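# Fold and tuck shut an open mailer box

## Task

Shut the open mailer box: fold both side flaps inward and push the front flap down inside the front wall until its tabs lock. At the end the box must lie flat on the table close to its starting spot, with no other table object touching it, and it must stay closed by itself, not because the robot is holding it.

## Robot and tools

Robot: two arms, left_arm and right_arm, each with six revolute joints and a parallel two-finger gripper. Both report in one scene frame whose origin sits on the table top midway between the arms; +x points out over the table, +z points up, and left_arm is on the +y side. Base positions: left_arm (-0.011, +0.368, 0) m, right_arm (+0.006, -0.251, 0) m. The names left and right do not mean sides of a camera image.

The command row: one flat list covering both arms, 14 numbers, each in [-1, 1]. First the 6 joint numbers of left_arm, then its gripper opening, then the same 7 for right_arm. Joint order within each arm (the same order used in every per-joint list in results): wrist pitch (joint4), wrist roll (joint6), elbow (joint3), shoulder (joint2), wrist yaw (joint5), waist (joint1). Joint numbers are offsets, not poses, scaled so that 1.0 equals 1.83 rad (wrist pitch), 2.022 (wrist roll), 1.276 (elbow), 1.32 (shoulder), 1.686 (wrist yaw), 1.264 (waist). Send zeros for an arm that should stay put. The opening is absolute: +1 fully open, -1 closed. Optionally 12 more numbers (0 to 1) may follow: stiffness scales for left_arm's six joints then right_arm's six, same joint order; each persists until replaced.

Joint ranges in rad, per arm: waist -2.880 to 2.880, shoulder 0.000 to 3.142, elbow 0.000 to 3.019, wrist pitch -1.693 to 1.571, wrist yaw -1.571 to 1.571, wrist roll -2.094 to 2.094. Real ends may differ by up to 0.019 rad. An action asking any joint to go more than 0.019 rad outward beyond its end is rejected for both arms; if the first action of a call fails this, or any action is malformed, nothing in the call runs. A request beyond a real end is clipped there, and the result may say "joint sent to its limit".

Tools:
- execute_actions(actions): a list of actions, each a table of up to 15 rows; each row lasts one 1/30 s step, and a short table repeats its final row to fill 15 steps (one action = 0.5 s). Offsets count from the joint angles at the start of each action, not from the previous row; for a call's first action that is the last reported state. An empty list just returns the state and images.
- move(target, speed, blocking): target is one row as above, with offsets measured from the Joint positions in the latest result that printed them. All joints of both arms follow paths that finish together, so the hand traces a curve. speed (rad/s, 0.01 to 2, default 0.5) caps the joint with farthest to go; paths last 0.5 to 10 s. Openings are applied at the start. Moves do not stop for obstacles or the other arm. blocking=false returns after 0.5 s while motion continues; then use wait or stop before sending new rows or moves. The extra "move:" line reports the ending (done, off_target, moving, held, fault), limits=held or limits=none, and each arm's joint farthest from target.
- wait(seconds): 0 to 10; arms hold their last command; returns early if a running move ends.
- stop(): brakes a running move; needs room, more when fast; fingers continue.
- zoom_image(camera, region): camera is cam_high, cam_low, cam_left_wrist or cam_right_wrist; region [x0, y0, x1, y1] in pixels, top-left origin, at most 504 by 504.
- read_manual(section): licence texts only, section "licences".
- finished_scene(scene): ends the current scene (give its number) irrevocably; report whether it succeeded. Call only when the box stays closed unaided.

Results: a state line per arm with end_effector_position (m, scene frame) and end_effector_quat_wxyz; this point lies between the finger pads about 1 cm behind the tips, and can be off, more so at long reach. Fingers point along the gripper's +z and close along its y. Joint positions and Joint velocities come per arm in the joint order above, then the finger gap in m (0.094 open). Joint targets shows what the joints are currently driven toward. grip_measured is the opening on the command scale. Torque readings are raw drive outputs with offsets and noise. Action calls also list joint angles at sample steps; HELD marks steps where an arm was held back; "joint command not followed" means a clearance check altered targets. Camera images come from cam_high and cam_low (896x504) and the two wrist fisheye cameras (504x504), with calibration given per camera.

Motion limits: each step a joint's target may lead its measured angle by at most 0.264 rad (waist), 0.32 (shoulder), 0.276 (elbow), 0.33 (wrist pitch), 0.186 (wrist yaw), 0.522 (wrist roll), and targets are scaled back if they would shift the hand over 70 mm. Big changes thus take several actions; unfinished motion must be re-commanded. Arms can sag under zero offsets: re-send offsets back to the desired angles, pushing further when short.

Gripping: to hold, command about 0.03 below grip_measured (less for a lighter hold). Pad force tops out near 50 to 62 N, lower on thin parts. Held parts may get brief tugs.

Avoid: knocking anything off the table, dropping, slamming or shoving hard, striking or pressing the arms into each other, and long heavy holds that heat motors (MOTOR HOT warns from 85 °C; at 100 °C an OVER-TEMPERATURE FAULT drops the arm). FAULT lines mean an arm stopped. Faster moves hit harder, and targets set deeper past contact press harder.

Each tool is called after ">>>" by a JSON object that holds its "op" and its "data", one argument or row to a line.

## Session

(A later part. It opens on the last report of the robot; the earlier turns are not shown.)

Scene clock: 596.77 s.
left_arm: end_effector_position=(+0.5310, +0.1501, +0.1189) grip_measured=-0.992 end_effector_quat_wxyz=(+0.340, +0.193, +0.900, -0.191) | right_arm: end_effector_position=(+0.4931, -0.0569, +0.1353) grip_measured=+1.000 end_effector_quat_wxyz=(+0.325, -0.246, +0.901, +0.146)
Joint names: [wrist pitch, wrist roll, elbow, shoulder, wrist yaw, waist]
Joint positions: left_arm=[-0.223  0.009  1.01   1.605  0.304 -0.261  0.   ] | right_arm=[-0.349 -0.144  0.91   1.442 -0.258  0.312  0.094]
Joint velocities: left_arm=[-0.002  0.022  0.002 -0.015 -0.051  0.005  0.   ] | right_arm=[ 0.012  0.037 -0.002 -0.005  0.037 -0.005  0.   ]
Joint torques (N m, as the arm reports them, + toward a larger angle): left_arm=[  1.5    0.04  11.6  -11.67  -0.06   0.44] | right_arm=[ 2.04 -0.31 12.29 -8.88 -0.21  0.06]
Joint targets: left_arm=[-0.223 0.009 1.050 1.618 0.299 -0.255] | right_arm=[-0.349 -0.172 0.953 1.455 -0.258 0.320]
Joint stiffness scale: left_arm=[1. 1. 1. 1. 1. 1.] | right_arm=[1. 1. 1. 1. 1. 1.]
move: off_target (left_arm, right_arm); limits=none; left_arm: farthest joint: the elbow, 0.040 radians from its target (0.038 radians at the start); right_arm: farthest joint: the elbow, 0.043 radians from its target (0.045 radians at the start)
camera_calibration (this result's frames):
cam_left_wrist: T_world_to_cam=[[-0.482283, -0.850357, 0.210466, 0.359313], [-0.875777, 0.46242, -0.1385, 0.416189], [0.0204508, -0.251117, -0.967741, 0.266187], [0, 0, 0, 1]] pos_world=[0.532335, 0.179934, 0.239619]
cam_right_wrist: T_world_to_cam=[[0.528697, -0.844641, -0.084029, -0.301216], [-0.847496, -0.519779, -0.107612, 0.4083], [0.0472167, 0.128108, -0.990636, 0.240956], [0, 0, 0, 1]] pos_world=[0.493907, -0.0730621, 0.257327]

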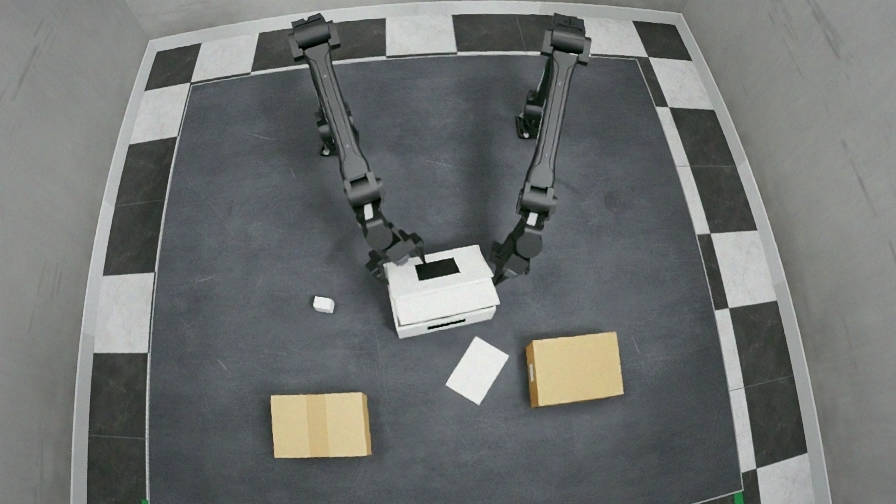

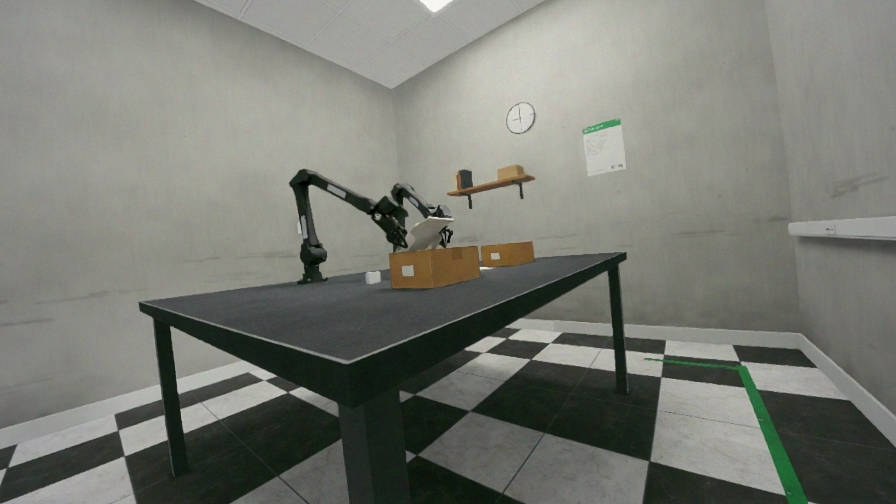

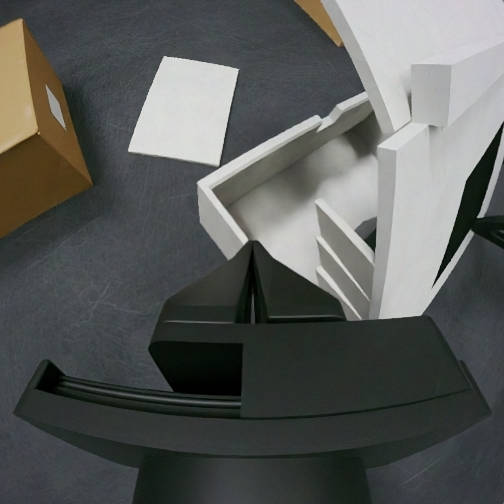

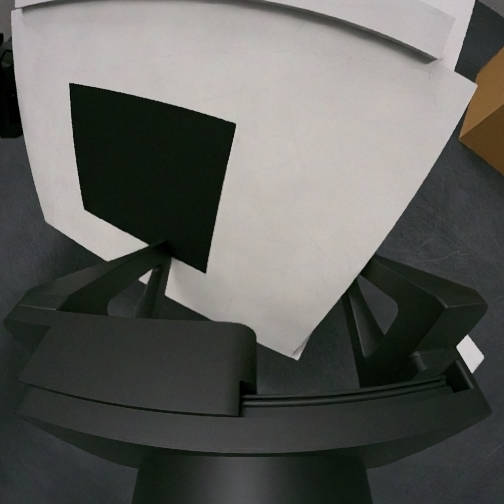

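>>> {"op": "move", "data": {
  "target": [-0.466,0,0.46,0.008,-0.18,0.05,-1, 0,-0.014,0.034,0.01,0,0.006,1],
  "speed": 0.5
}}

>>> {"op": "move", "data": {
  "target": [0,0,0.03,0,0,-0.225,-1, 0,-0.014,0.034,0.01,0,0.006,1],
  "speed": 0.3
}}

Scene clock: 618.47 s.
left_arm: end_effector_position=(+0.5629, +0.2287, +0.2646) grip_measured=-0.992 end_effector_quat_wxyz=(+0.220, +0.120, +0.968, -0.027) | right_arm: end_effector_position=(+0.4931, -0.0569, +0.1353) grip_measured=+1.000 end_effector_quat_wxyz=(+0.325, -0.247, +0.901, +0.146)
Joint names: [wrist pitch, wrist roll, elbow, shoulder, wrist yaw, waist]
Joint positions: left_arm=[-1.07   0.009  1.552  1.605  0.005 -0.204  0.   ] | right_arm=[-0.349 -0.144  0.91   1.442 -0.258  0.312  0.094]
Joint velocities: left_arm=[-0.007 -0.051  0.012 -0.005 -0.081  0.005  0.   ] | right_arm=[-0.007 -0.037  0.002 -0.005  0.022 -0.005  0.   ]
Joint torques (N m, as the arm reports them, + toward a larger angle): left_arm=[  0.77   0.02  13.2  -13.18  -0.22   0.16] | right_arm=[ 2.08 -0.32 12.11 -8.78 -0.22  0.43]
Joint targets: left_arm=[-1.076 0.009 1.597 1.616 0.000 -0.198] | right_arm=[-0.349 -0.172 0.953 1.455 -0.258 0.320]
Joint stiffness scale: left_arm=[1. 1. 1. 1. 1. 1.] | right_arm=[1. 1. 1. 1. 1. 1.]
move: off_target (left_arm, right_arm); limits=none; left_arm: farthest joint: the elbow, 0.045 radians from its target (0.587 radians at the start); right_arm: farthest joint: the elbow, 0.044 radians from its target (0.044 radians at the start)
camera_calibration (this result's frames):
cam_left_wrist: T_world_to_cam=[[-0.248664, -0.96859, 0.000261518, 0.361949], [-0.95136, 0.244291, 0.187713, 0.434095], [-0.181881, 0.0464287, -0.982224, 0.475941], [0, 0, 0, 1]] pos_world=[0.589549, 0.222437, 0.385901]
cam_right_wrist: T_world_to_cam=[[0.528951, -0.844507, -0.0837782, -0.301367], [-0.847331, -0.520041, -0.107647, 0.408208], [0.0473405, 0.127928, -0.990653, 0.240888], [0, 0, 0, 1]] pos_world=[0.493892, -0.0730379, 0.25733]

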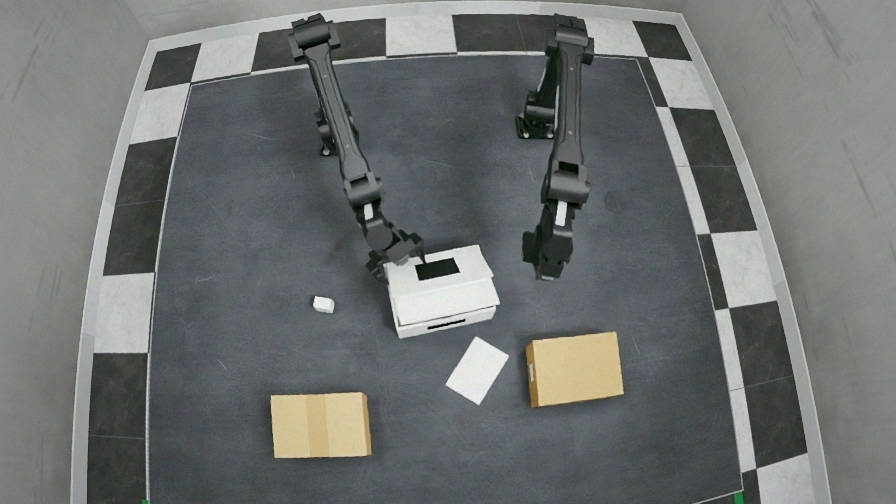

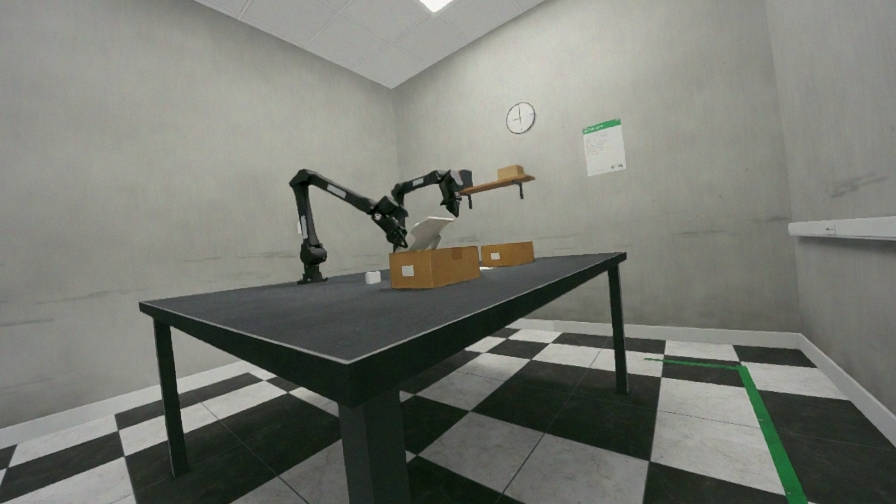

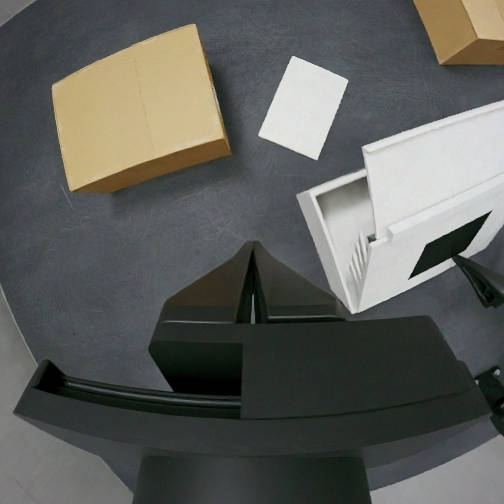

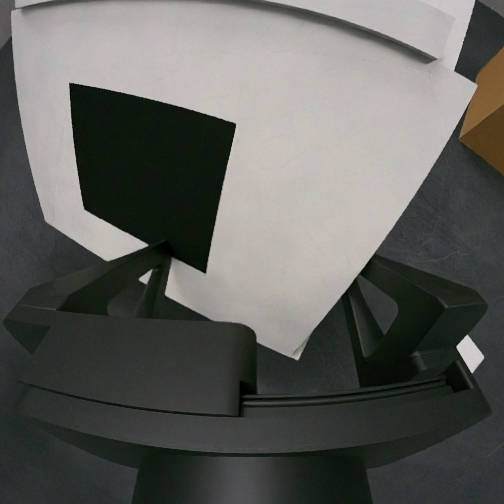

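Scene clock: 619.83 s.
left_arm: end_effector_position=(+0.4982, +0.0701, +0.2634) grip_measured=-0.992 end_effector_quat_wxyz=(+0.213, +0.259, +0.940, -0.059) | right_arm: end_effector_position=(+0.4931, -0.0569, +0.1353) grip_measured=+1.000 end_effector_quat_wxyz=(+0.325, -0.247, +0.901, +0.146)
Joint names: [wrist pitch, wrist roll, elbow, shoulder, wrist yaw, waist]
Joint positions: left_arm=[-1.07   0.009  1.549  1.605  0.005 -0.495  0.   ] | right_arm=[-0.349 -0.144  0.91   1.442 -0.258  0.312  0.094]
Joint velocities: left_arm=[ 0.002 -0.022 -0.012 -0.005 -0.022 -0.015 -0.   ] | right_arm=[ 0.002 -0.007 -0.002 -0.005 -0.022 -0.015  0.   ]
Joint torques (N m, as the arm reports them, + toward a larger angle): left_arm=[  1.06   0.02  12.76 -13.93  -0.04   0.45] | right_arm=[ 2.03 -0.33 12.13 -9.25 -0.23  0.48]
Joint targets: left_arm=[-1.070 0.009 1.590 1.605 0.005 -0.488] | right_arm=[-0.349 -0.172 0.953 1.455 -0.258 0.320]
Joint stiffness scale: left_arm=[1. 1. 1. 1. 1. 1.] | right_arm=[1. 1. 1. 1. 1. 1.]
move: off_target (left_arm, right_arm); limits=none; left_arm: farthest joint: the elbow, 0.041 radians from its target (0.039 radians at the start); right_arm: farthest joint: the elbow, 0.044 radians from its target (0.044 radians at the start)
camera_calibration (this result's frames):
cam_left_wrist: T_world_to_cam=[[-0.516163, -0.85649, 0.000296041, 0.317712], [-0.840866, 0.506813, 0.189961, 0.337503], [-0.16285, 0.0978019, -0.981792, 0.457254], [0, 0, 0, 1]] pos_world=[0.52225, 0.0563459, 0.384722]
cam_right_wrist: T_world_to_cam=[[0.528951, -0.844507, -0.0837782, -0.301367], [-0.847331, -0.520041, -0.107647, 0.408208], [0.0473405, 0.127928, -0.990653, 0.240888], [0, 0, 0, 1]] pos_world=[0.493892, -0.0730379, 0.25733]

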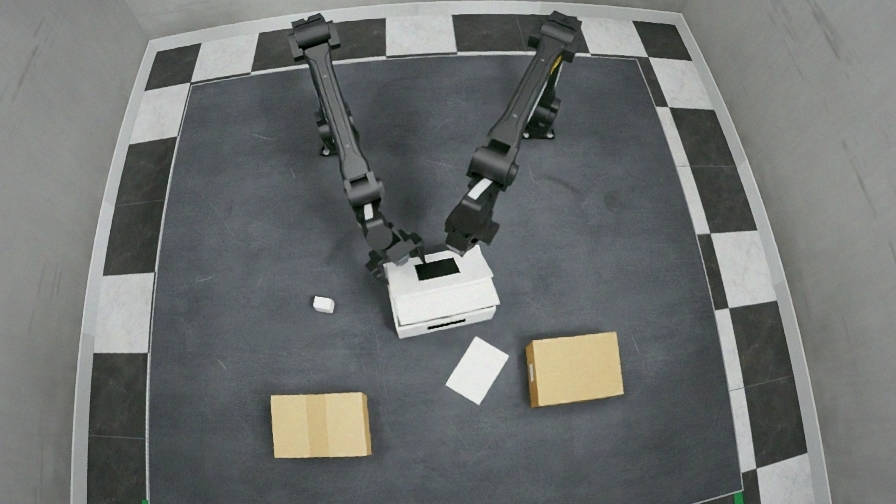

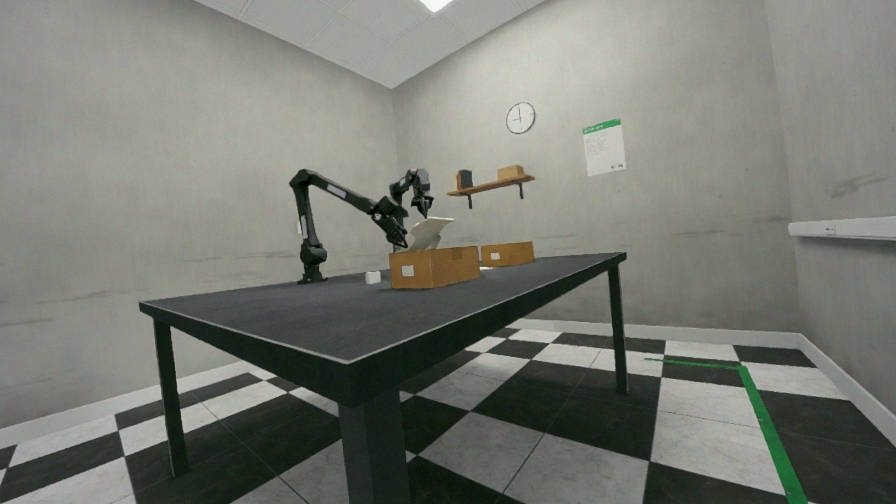

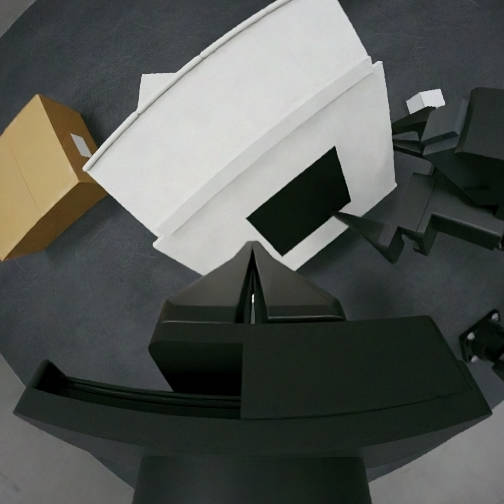

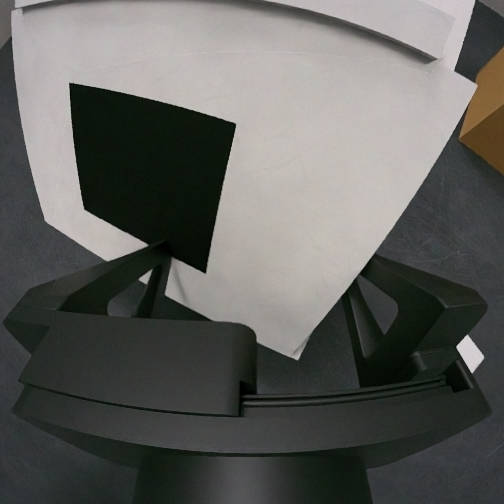

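>>> {"op": "move", "data": {
  "target": [0.07,0,-0.091,0.06,0,0.025,-1, 0,-0.014,0.034,0.01,0,0.006,1],
  "speed": 0.1
}}

>>> {"op": "zoom_image", "data": {
  "camera": "cam_low",
  "region": [350, 190, 470, 270]
}}

Scene clock: 635.10 s.
left_arm: end_effector_position=(+0.5024, +0.0837, +0.1840) grip_measured=-0.992 end_effector_quat_wxyz=(+0.182, +0.249, +0.950, -0.048) | right_arm: end_effector_position=(+0.4932, -0.0569, +0.1347) grip_measured=+1.000 end_effector_quat_wxyz=(+0.324, -0.248, +0.901, +0.146)
Joint names: [wrist pitch, wrist roll, elbow, shoulder, wrist yaw, waist]
Joint positions: left_arm=[-0.956  0.009  1.428  1.663  0.005 -0.471  0.   ] | right_arm=[-0.349 -0.148  0.91   1.444 -0.258  0.312  0.094]
Joint velocities: left_arm=[-0.007  0.051  0.007 -0.015 -0.022 -0.015  0.   ] | right_arm=[-0.002 -0.051  0.022 -0.005 -0.022 -0.005  0.   ]
Joint torques (N m, as the arm reports them, + toward a larger angle): left_arm=[  1.66   0.02   9.42 -12.73  -0.04   0.42] | right_arm=[ 2.02 -0.31 12.24 -9.23 -0.27  0.32]
Joint targets: left_arm=[-0.941 0.009 1.433 1.684 0.005 -0.463] | right_arm=[-0.349 -0.172 0.953 1.455 -0.258 0.320]
Joint stiffness scale: left_arm=[1. 1. 1. 1. 1. 1.] | right_arm=[1. 1. 1. 1. 1. 1.]
move: off_target (left_arm, right_arm); limits=none; left_arm: farthest joint: the shoulder, 0.021 radians from its target (0.079 radians at the start); right_arm: farthest joint: the elbow, 0.043 radians from its target (0.044 radians at the start)
camera_calibration (this result's frames):
cam_left_wrist: T_world_to_cam=[[-0.495718, -0.868483, 0.00129005, 0.322115], [-0.839773, 0.479708, 0.254287, 0.339096], [-0.221462, 0.124971, -0.967128, 0.403033], [0, 0, 0, 1]] pos_world=[0.533698, 0.066717, 0.303141]
cam_right_wrist: T_world_to_cam=[[0.531145, -0.843321, -0.0818192, -0.302734], [-0.845956, -0.522437, -0.106861, 0.407371], [0.0473726, 0.125974, -0.990902, 0.240207], [0, 0, 0, 1]] pos_world=[0.494034, -0.0727359, 0.256784]

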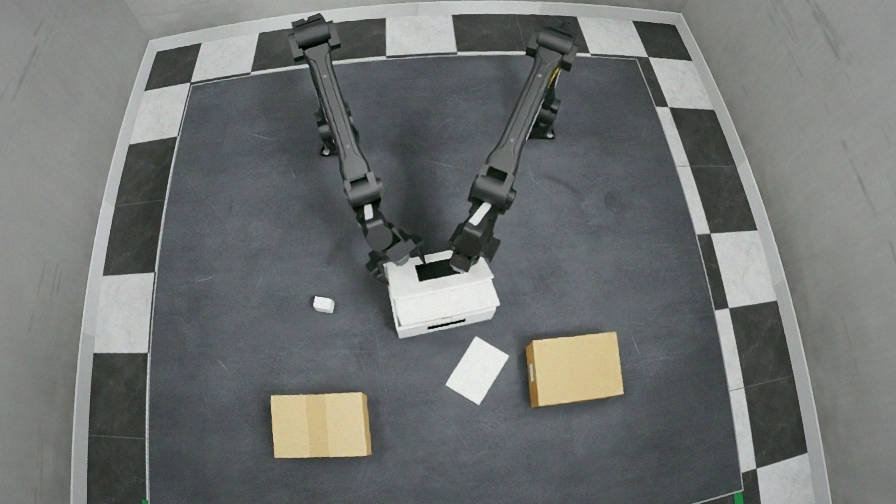

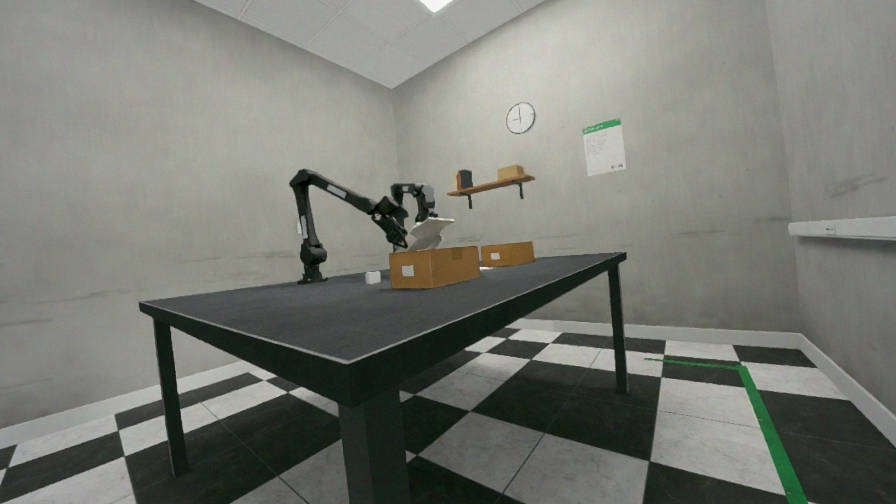

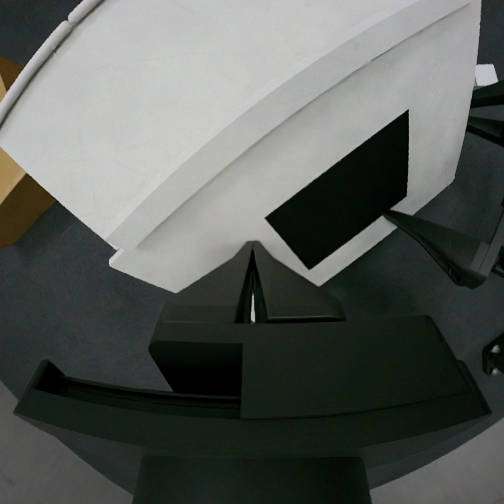

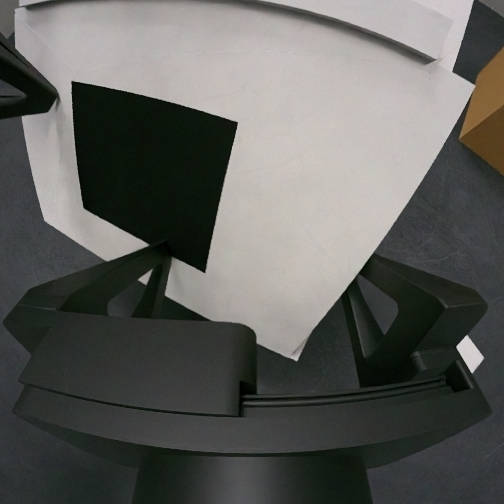

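Region (350, 190, 470, 270) of cam_low's 896x504 image, scaled by 4.200, with more detail than that image has.

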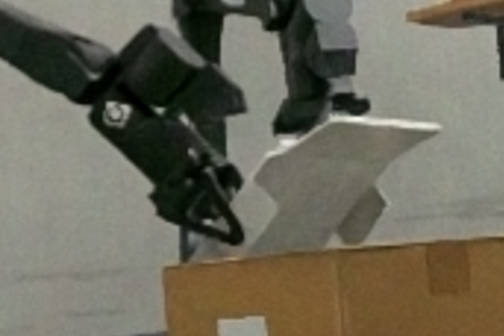

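>>> {"op": "move", "data": {
  "target": [0.01,0,0,0.03,0,0,-1, 0,0.03,0.034,-0.02,0.03,-0.04,1],
  "speed": 0.06
}}

>>> {"op": "zoom_image", "data": {
  "camera": "cam_low",
  "region": [350, 190, 470, 270]
}}

Scene clock: 642.90 s.
left_arm: end_effector_position=(+0.5026, +0.0836, +0.1724) grip_measured=-0.992 end_effector_quat_wxyz=(+0.174, +0.250, +0.951, -0.046) | right_arm: end_effector_position=(+0.5032, -0.0826, +0.1407) grip_measured=+1.000 end_effector_quat_wxyz=(+0.333, -0.202, +0.912, +0.126)
Joint names: [wrist pitch, wrist roll, elbow, shoulder, wrist yaw, waist]
Joint positions: left_arm=[-0.952  0.009  1.423  1.68   0.005 -0.471  0.   ] | right_arm=[-0.349 -0.099  0.91   1.429 -0.211  0.275  0.094]
Joint velocities: left_arm=[-0.012 -0.007 -0.002 -0.015  0.037 -0.015  0.   ] | right_arm=[-0.002 -0.051  0.002 -0.005  0.037 -0.015  0.   ]
Joint torques (N m, as the arm reports them, + toward a larger angle): left_arm=[  1.52   0.02   9.33 -12.7   -0.04   0.05] | right_arm=[  2.12   0.14  12.27 -10.58  -0.06  -1.41]
Joint targets: left_arm=[-0.938 0.009 1.428 1.703 0.005 -0.471] | right_arm=[-0.349 -0.087 0.953 1.417 -0.208 0.262]
Joint stiffness scale: left_arm=[1. 1. 1. 1. 1. 1.] | right_arm=[1. 1. 1. 1. 1. 1.]
move: off_target (left_arm, right_arm); limits=none; left_arm: farthest joint: the shoulder, 0.022 radians from its target (0.039 radians at the start); right_arm: farthest joint: the elbow, 0.043 radians from its target (0.043 radians at the start)
camera_calibration (this result's frames):
cam_left_wrist: T_world_to_cam=[[-0.495696, -0.868495, 0.00155358, 0.322079], [-0.835734, 0.477483, 0.271216, 0.337536], [-0.236291, 0.133142, -0.962517, 0.397884], [0, 0, 0, 1]] pos_world=[0.53576, 0.0655807, 0.290925]
cam_right_wrist: T_world_to_cam=[[0.440966, -0.89436, -0.0752882, -0.288985], [-0.895172, -0.432192, -0.108979, 0.435586], [0.0649275, 0.115452, -0.991189, 0.239256], [0, 0, 0, 1]] pos_world=[0.501823, -0.0978227, 0.262861]

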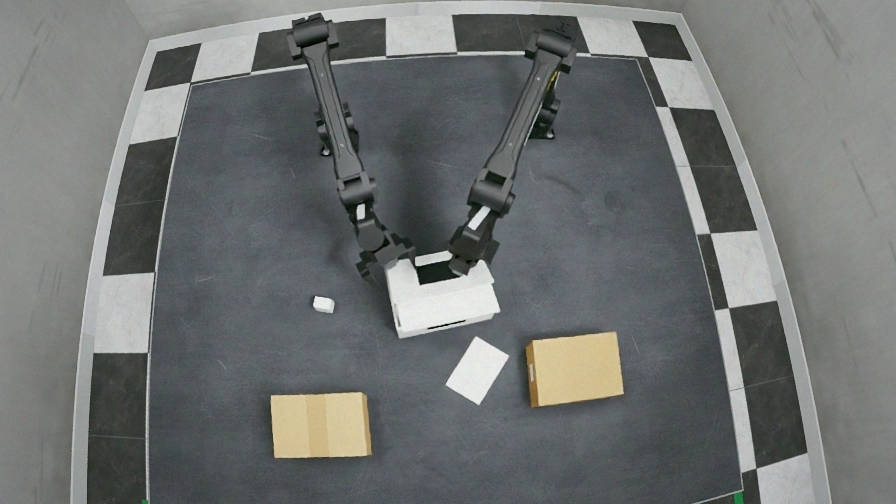

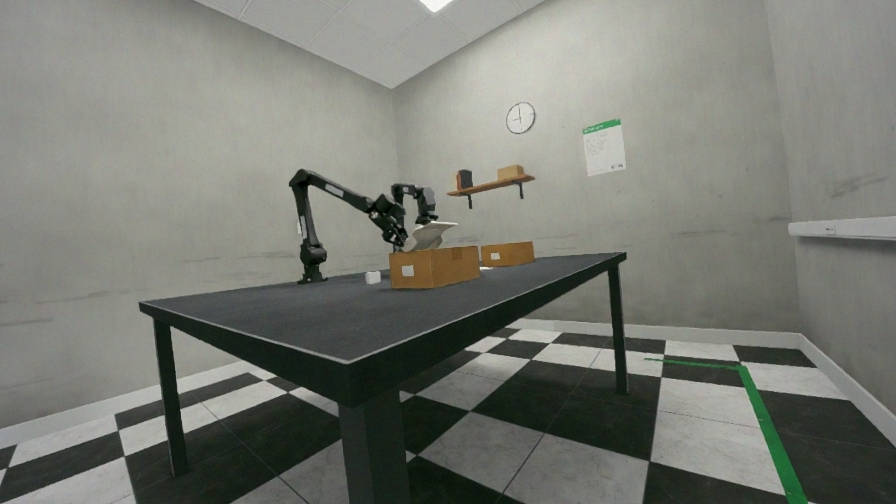

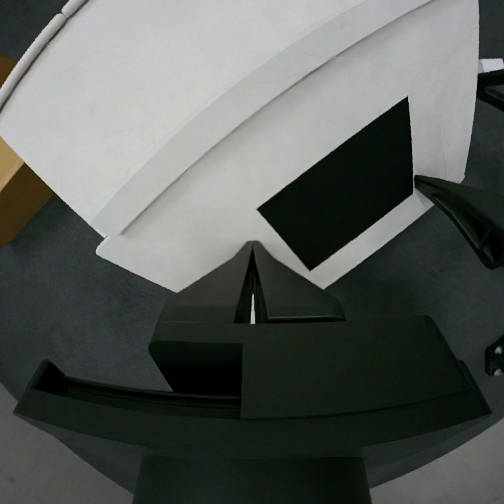

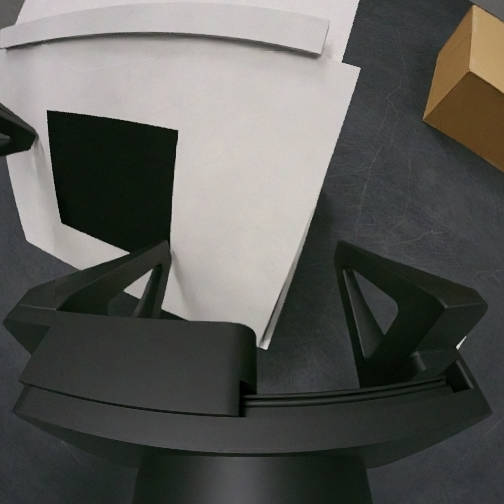

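Region (350, 190, 470, 270) of cam_low's 896x504 image, scaled by 4.200, with more detail than that image has.

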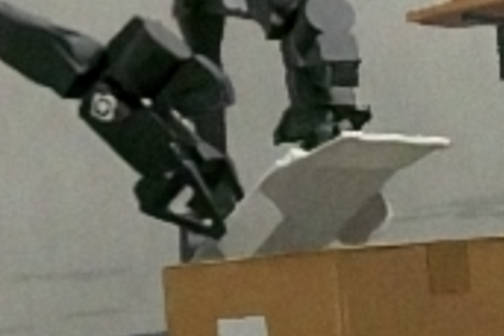

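>>> {"op": "move", "data": {
  "target": [0.008,0,0.004,0.015,0,0,-1, -0.2,0.049,0.3,0,0.125,-0.26,-1],
  "speed": 0.4
}}

Scene clock: 672.43 s.
left_arm: end_effector_position=(+0.5012, +0.0844, +0.1701) grip_measured=-0.992 end_effector_quat_wxyz=(+0.172, +0.250, +0.952, -0.046) | right_arm: end_effector_position=(+0.5739, -0.2893, +0.2598) grip_measured=-0.996 end_effector_quat_wxyz=(+0.339, +0.025, +0.940, -0.012)
Joint names: [wrist pitch, wrist roll, elbow, shoulder, wrist yaw, waist]
Joint positions: left_arm=[-0.952  0.009  1.418  1.68   0.005 -0.471  0.   ] | right_arm=[-0.704 -0.012  1.255  1.429 -0.002 -0.051  0.   ]
Joint velocities: left_arm=[ 0.002 -0.081 -0.007 -0.015 -0.007  0.015 -0.   ] | right_arm=[-0.027 -0.007 -0.007 -0.005  0.007 -0.015 -0.   ]
Joint torques (N m, as the arm reports them, + toward a larger angle): left_arm=[  1.56   0.02   9.74 -13.06  -0.04  -0.18] | right_arm=[  1.74   0.17  12.96 -11.41   0.    -0.1 ]
Joint targets: left_arm=[-0.937 0.009 1.428 1.700 0.004 -0.471] | right_arm=[-0.715 0.000 1.293 1.429 0.000 -0.054]
Joint stiffness scale: left_arm=[1. 1. 1. 1. 1. 1.] | right_arm=[1. 1. 1. 1. 1. 1.]
move: off_target (right_arm); limits=none; left_arm: farthest joint: the shoulder, 0.019 radians from its target (0.019 radians at the start); right_arm: farthest joint: the elbow, 0.038 radians from its target (0.383 radians at the start)
camera_calibration (this result's frames):
cam_left_wrist: T_world_to_cam=[[-0.495689, -0.868499, 0.00162798, 0.322042], [-0.834546, 0.476828, 0.275985, 0.33523], [-0.240469, 0.135444, -0.961161, 0.396937], [0, 0, 0, 1]] pos_world=[0.534849, 0.066083, 0.288477]
cam_right_wrist: T_world_to_cam=[[-0.0695243, -0.997226, 0.026567, -0.259301], [-0.994479, 0.0671853, -0.0806065, 0.616491], [0.078598, -0.0320244, -0.996392, 0.327355], [0, 0, 0, 1]] pos_world=[0.56933, -0.289518, 0.382755]

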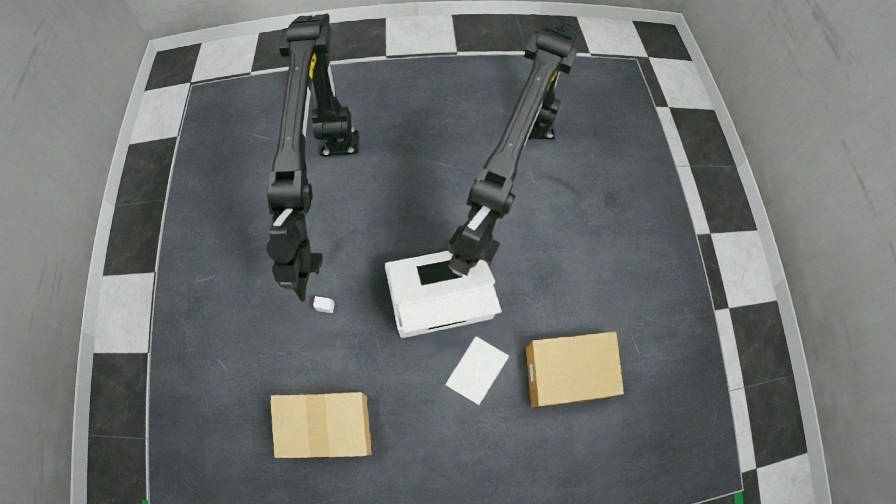

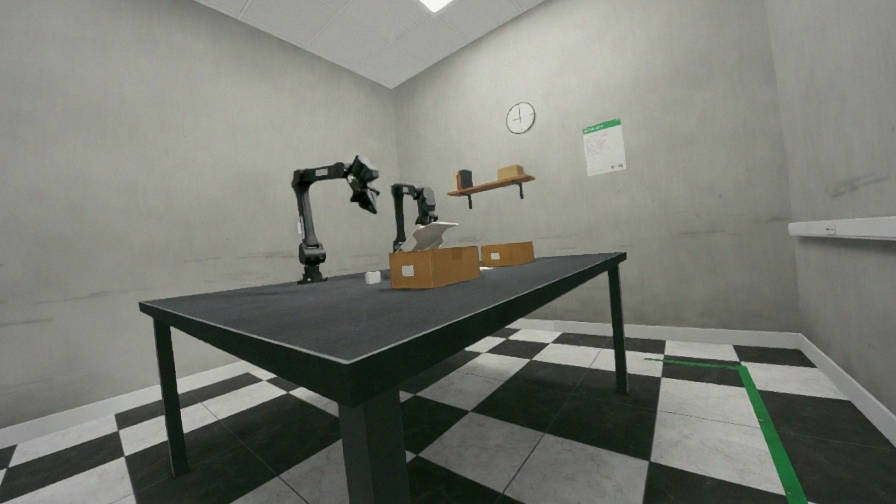

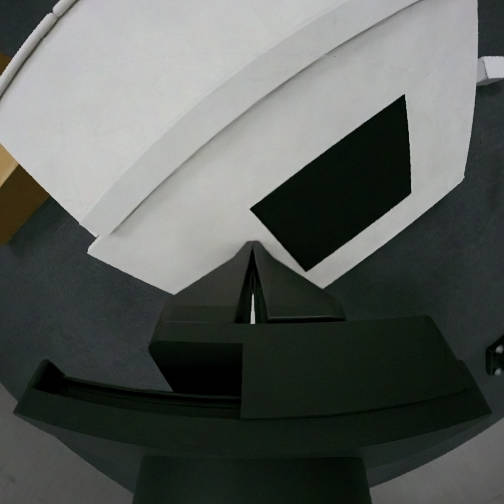

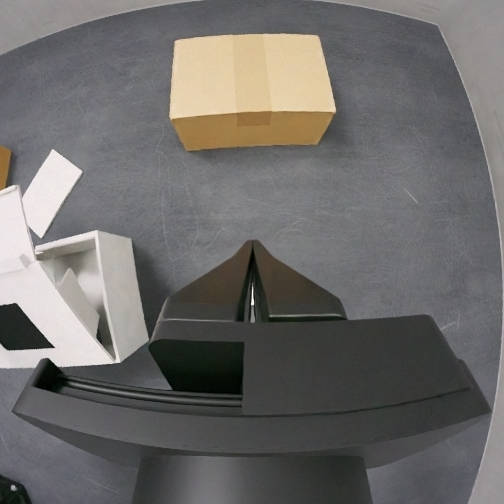

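>>> {"op": "move", "data": {
  "target": [0.008,0,0.008,0.015,0,0,-1, -0.488,0,0.71,0.443,0,0.1,-1],
  "speed": 0.6
}}

>>> {"op": "move", "data": {
  "target": [0.008,0,0.008,0.015,0,0,-1, 0,0,0.035,0,0,0.22,-1],
  "speed": 0.3
}}

Scene clock: 694.17 s.
left_arm: end_effector_position=(+0.5002, +0.0849, +0.1686) grip_measured=-0.992 end_effector_quat_wxyz=(+0.170, +0.250, +0.952, -0.045) | right_arm: end_effector_position=(+0.6513, -0.2198, +0.2437) grip_measured=-0.996 end_effector_quat_wxyz=(+0.048, -0.030, +0.998, +0.002)
Joint names: [wrist pitch, wrist roll, elbow, shoulder, wrist yaw, waist]
Joint positions: left_arm=[-0.952  0.009  1.415  1.68   0.005 -0.471  0.   ] | right_arm=[-1.586 -0.011  2.116  2.004 -0.002  0.064  0.   ]
Joint velocities: left_arm=[-0.007 -0.022  0.007  0.015 -0.007  0.005  0.   ] | right_arm=[-0.002 -0.037 -0.017 -0.015 -0.051 -0.015 -0.   ]
Joint torques (N m, as the arm reports them, + toward a larger angle): left_arm=[  1.56   0.02  10.06 -12.98  -0.04  -0.1 ] | right_arm=[  0.51   0.06  12.6  -17.81  -0.07   0.52]
Joint targets: left_arm=[-0.937 0.009 1.429 1.700 0.005 -0.471] | right_arm=[-1.597 -0.012 2.161 2.013 -0.002 0.075]
Joint stiffness scale: left_arm=[1. 1. 1. 1. 1. 1.] | right_arm=[1. 1. 1. 1. 1. 1.]
move: off_target (right_arm); limits=none; left_arm: farthest joint: the shoulder, 0.019 radians from its target (0.019 radians at the start); right_arm: farthest joint: the elbow, 0.045 radians from its target (0.906 radians at the start)
camera_calibration (this result's frames):
cam_left_wrist: T_world_to_cam=[[-0.495684, -0.868501, 0.00167946, 0.322017], [-0.833711, 0.476368, 0.279283, 0.333637], [-0.243358, 0.137036, -0.960207, 0.396275], [0, 0, 0, 1]] pos_world=[0.534212, 0.0664341, 0.286786]
cam_right_wrist: T_world_to_cam=[[0.0610036, -0.997857, 0.0236802, -0.268647], [-0.869033, -0.0414282, 0.493016, 0.442209], [-0.490978, -0.0506546, -0.869698, 0.643455], [0, 0, 0, 1]] pos_world=[0.716605, -0.217157, 0.347957]

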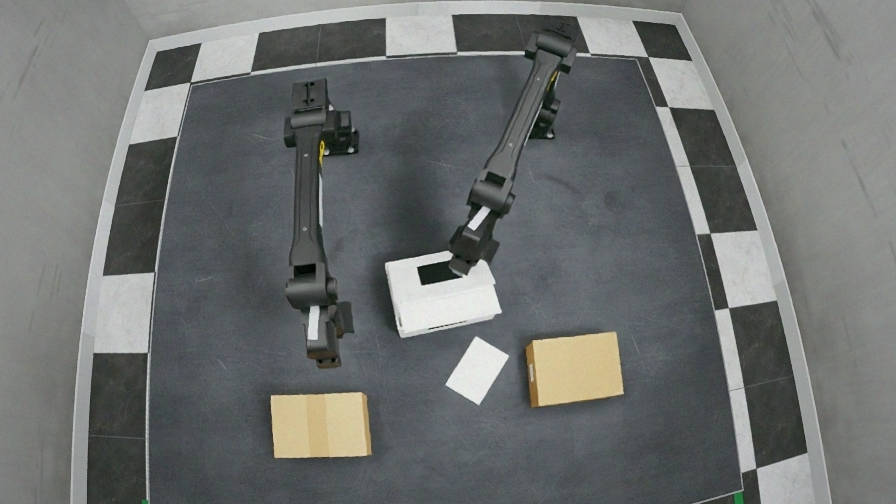

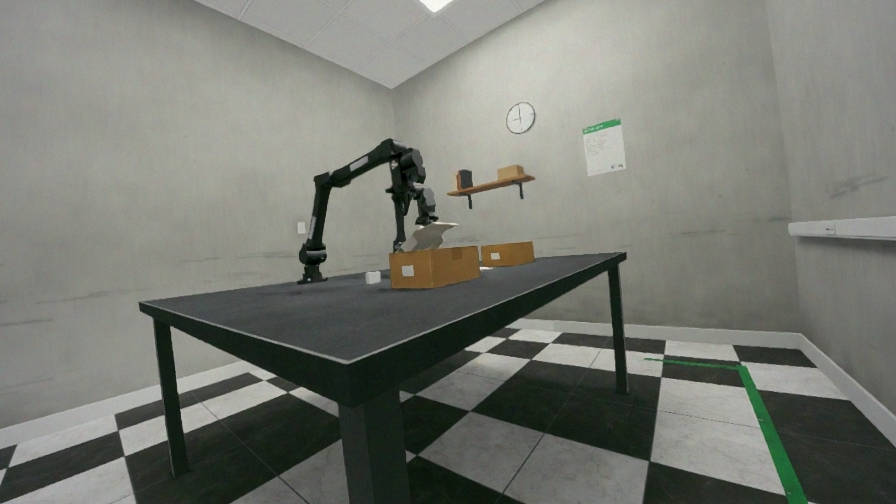

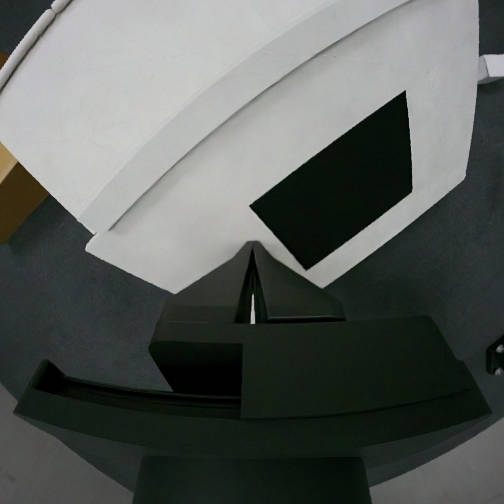

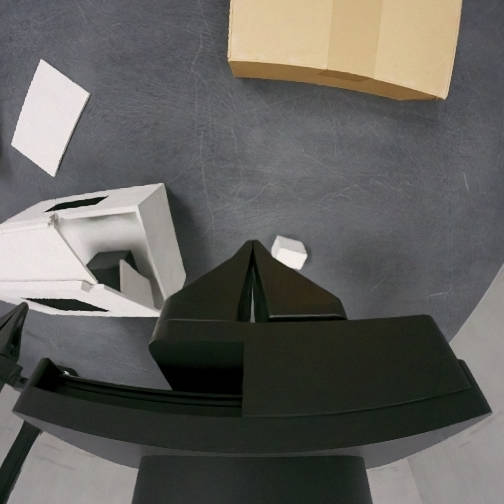

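Scene clock: 695.53 s.
left_arm: end_effector_position=(+0.4993, +0.0854, +0.1672) grip_measured=-0.992 end_effector_quat_wxyz=(+0.168, +0.250, +0.952, -0.045) | right_arm: end_effector_position=(+0.6176, -0.0430, +0.2437) grip_measured=-0.996 end_effector_quat_wxyz=(+0.048, -0.169, +0.984, +0.009)
Joint names: [wrist pitch, wrist roll, elbow, shoulder, wrist yaw, waist]
Joint positions: left_arm=[-0.952  0.009  1.412  1.68   0.005 -0.471  0.   ] | right_arm=[-1.586 -0.011  2.116  2.004 -0.002  0.344  0.   ]
Joint velocities: left_arm=[-0.012  0.037  0.002 -0.005  0.007 -0.005 -0.   ] | right_arm=[-0.002  0.007 -0.002 -0.015 -0.022 -0.005  0.   ]
Joint torques (N m, as the arm reports them, + toward a larger angle): left_arm=[  1.56   0.01   9.99 -12.95  -0.04  -0.09] | right_arm=[  0.94   0.01  12.68 -18.    -0.09  -0.61]
Joint targets: left_arm=[-0.937 0.009 1.425 1.700 0.005 -0.471] | right_arm=[-1.586 -0.011 2.161 2.004 -0.002 0.343]
Joint stiffness scale: left_arm=[1. 1. 1. 1. 1. 1.] | right_arm=[1. 1. 1. 1. 1. 1.]
move: off_target (right_arm); limits=none; left_arm: farthest joint: the shoulder, 0.019 radians from its target (0.019 radians at the start); right_arm: farthest joint: the elbow, 0.045 radians from its target (0.045 radians at the start)
camera_calibration (this result's frames):
cam_left_wrist: T_world_to_cam=[[-0.49568, -0.868504, 0.0017252, 0.321994], [-0.832961, 0.475955, 0.282212, 0.332222], [-0.245923, 0.138449, -0.959351, 0.395681], [0, 0, 0, 1]] pos_world=[0.533641, 0.0667486, 0.285285]
cam_right_wrist: T_world_to_cam=[[0.334035, -0.942263, 0.0236802, -0.256398], [-0.823846, -0.279665, 0.493016, 0.382051], [-0.457928, -0.184193, -0.869698, 0.609686], [0, 0, 0, 1]] pos_world=[0.679589, -0.0224482, 0.347957]

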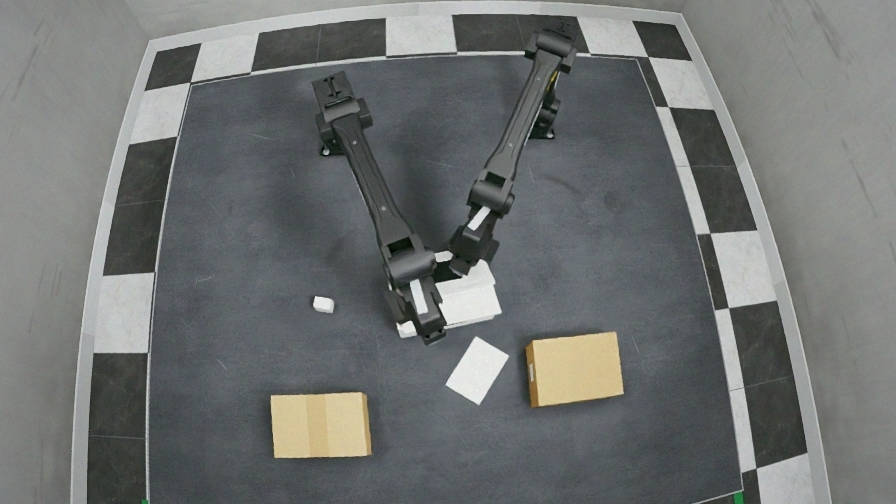

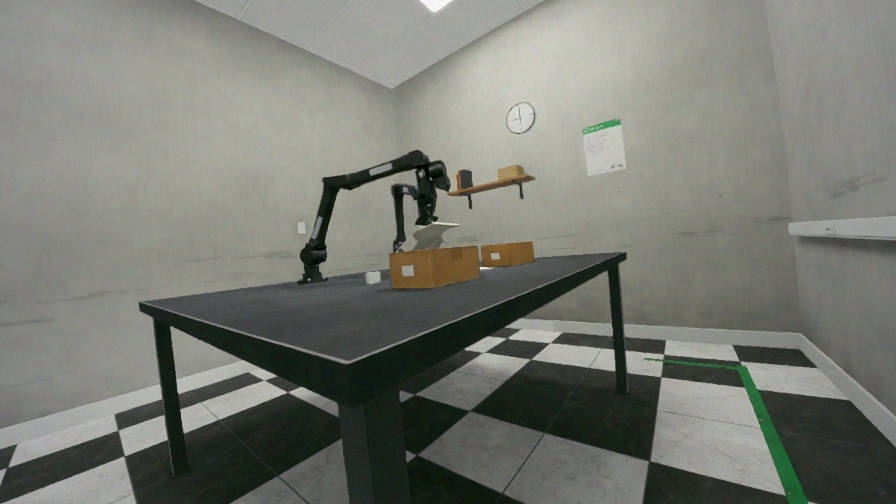

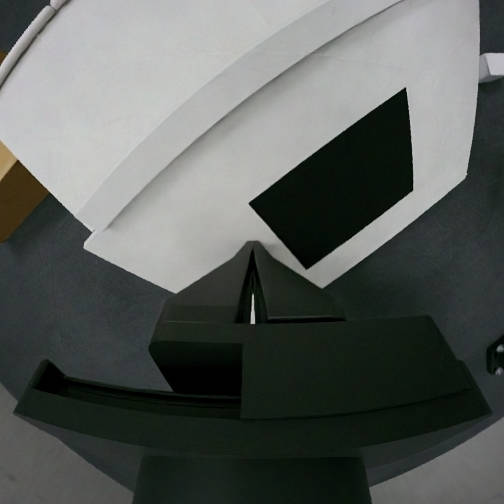

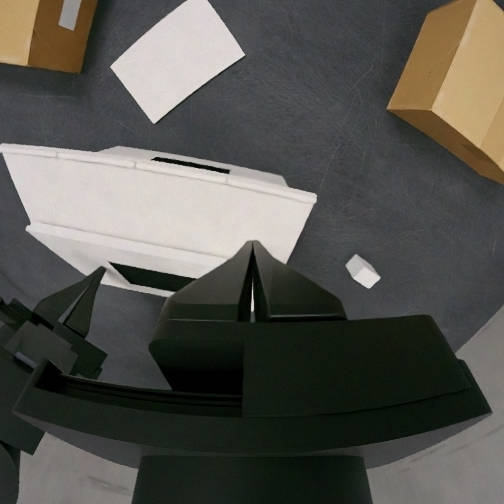

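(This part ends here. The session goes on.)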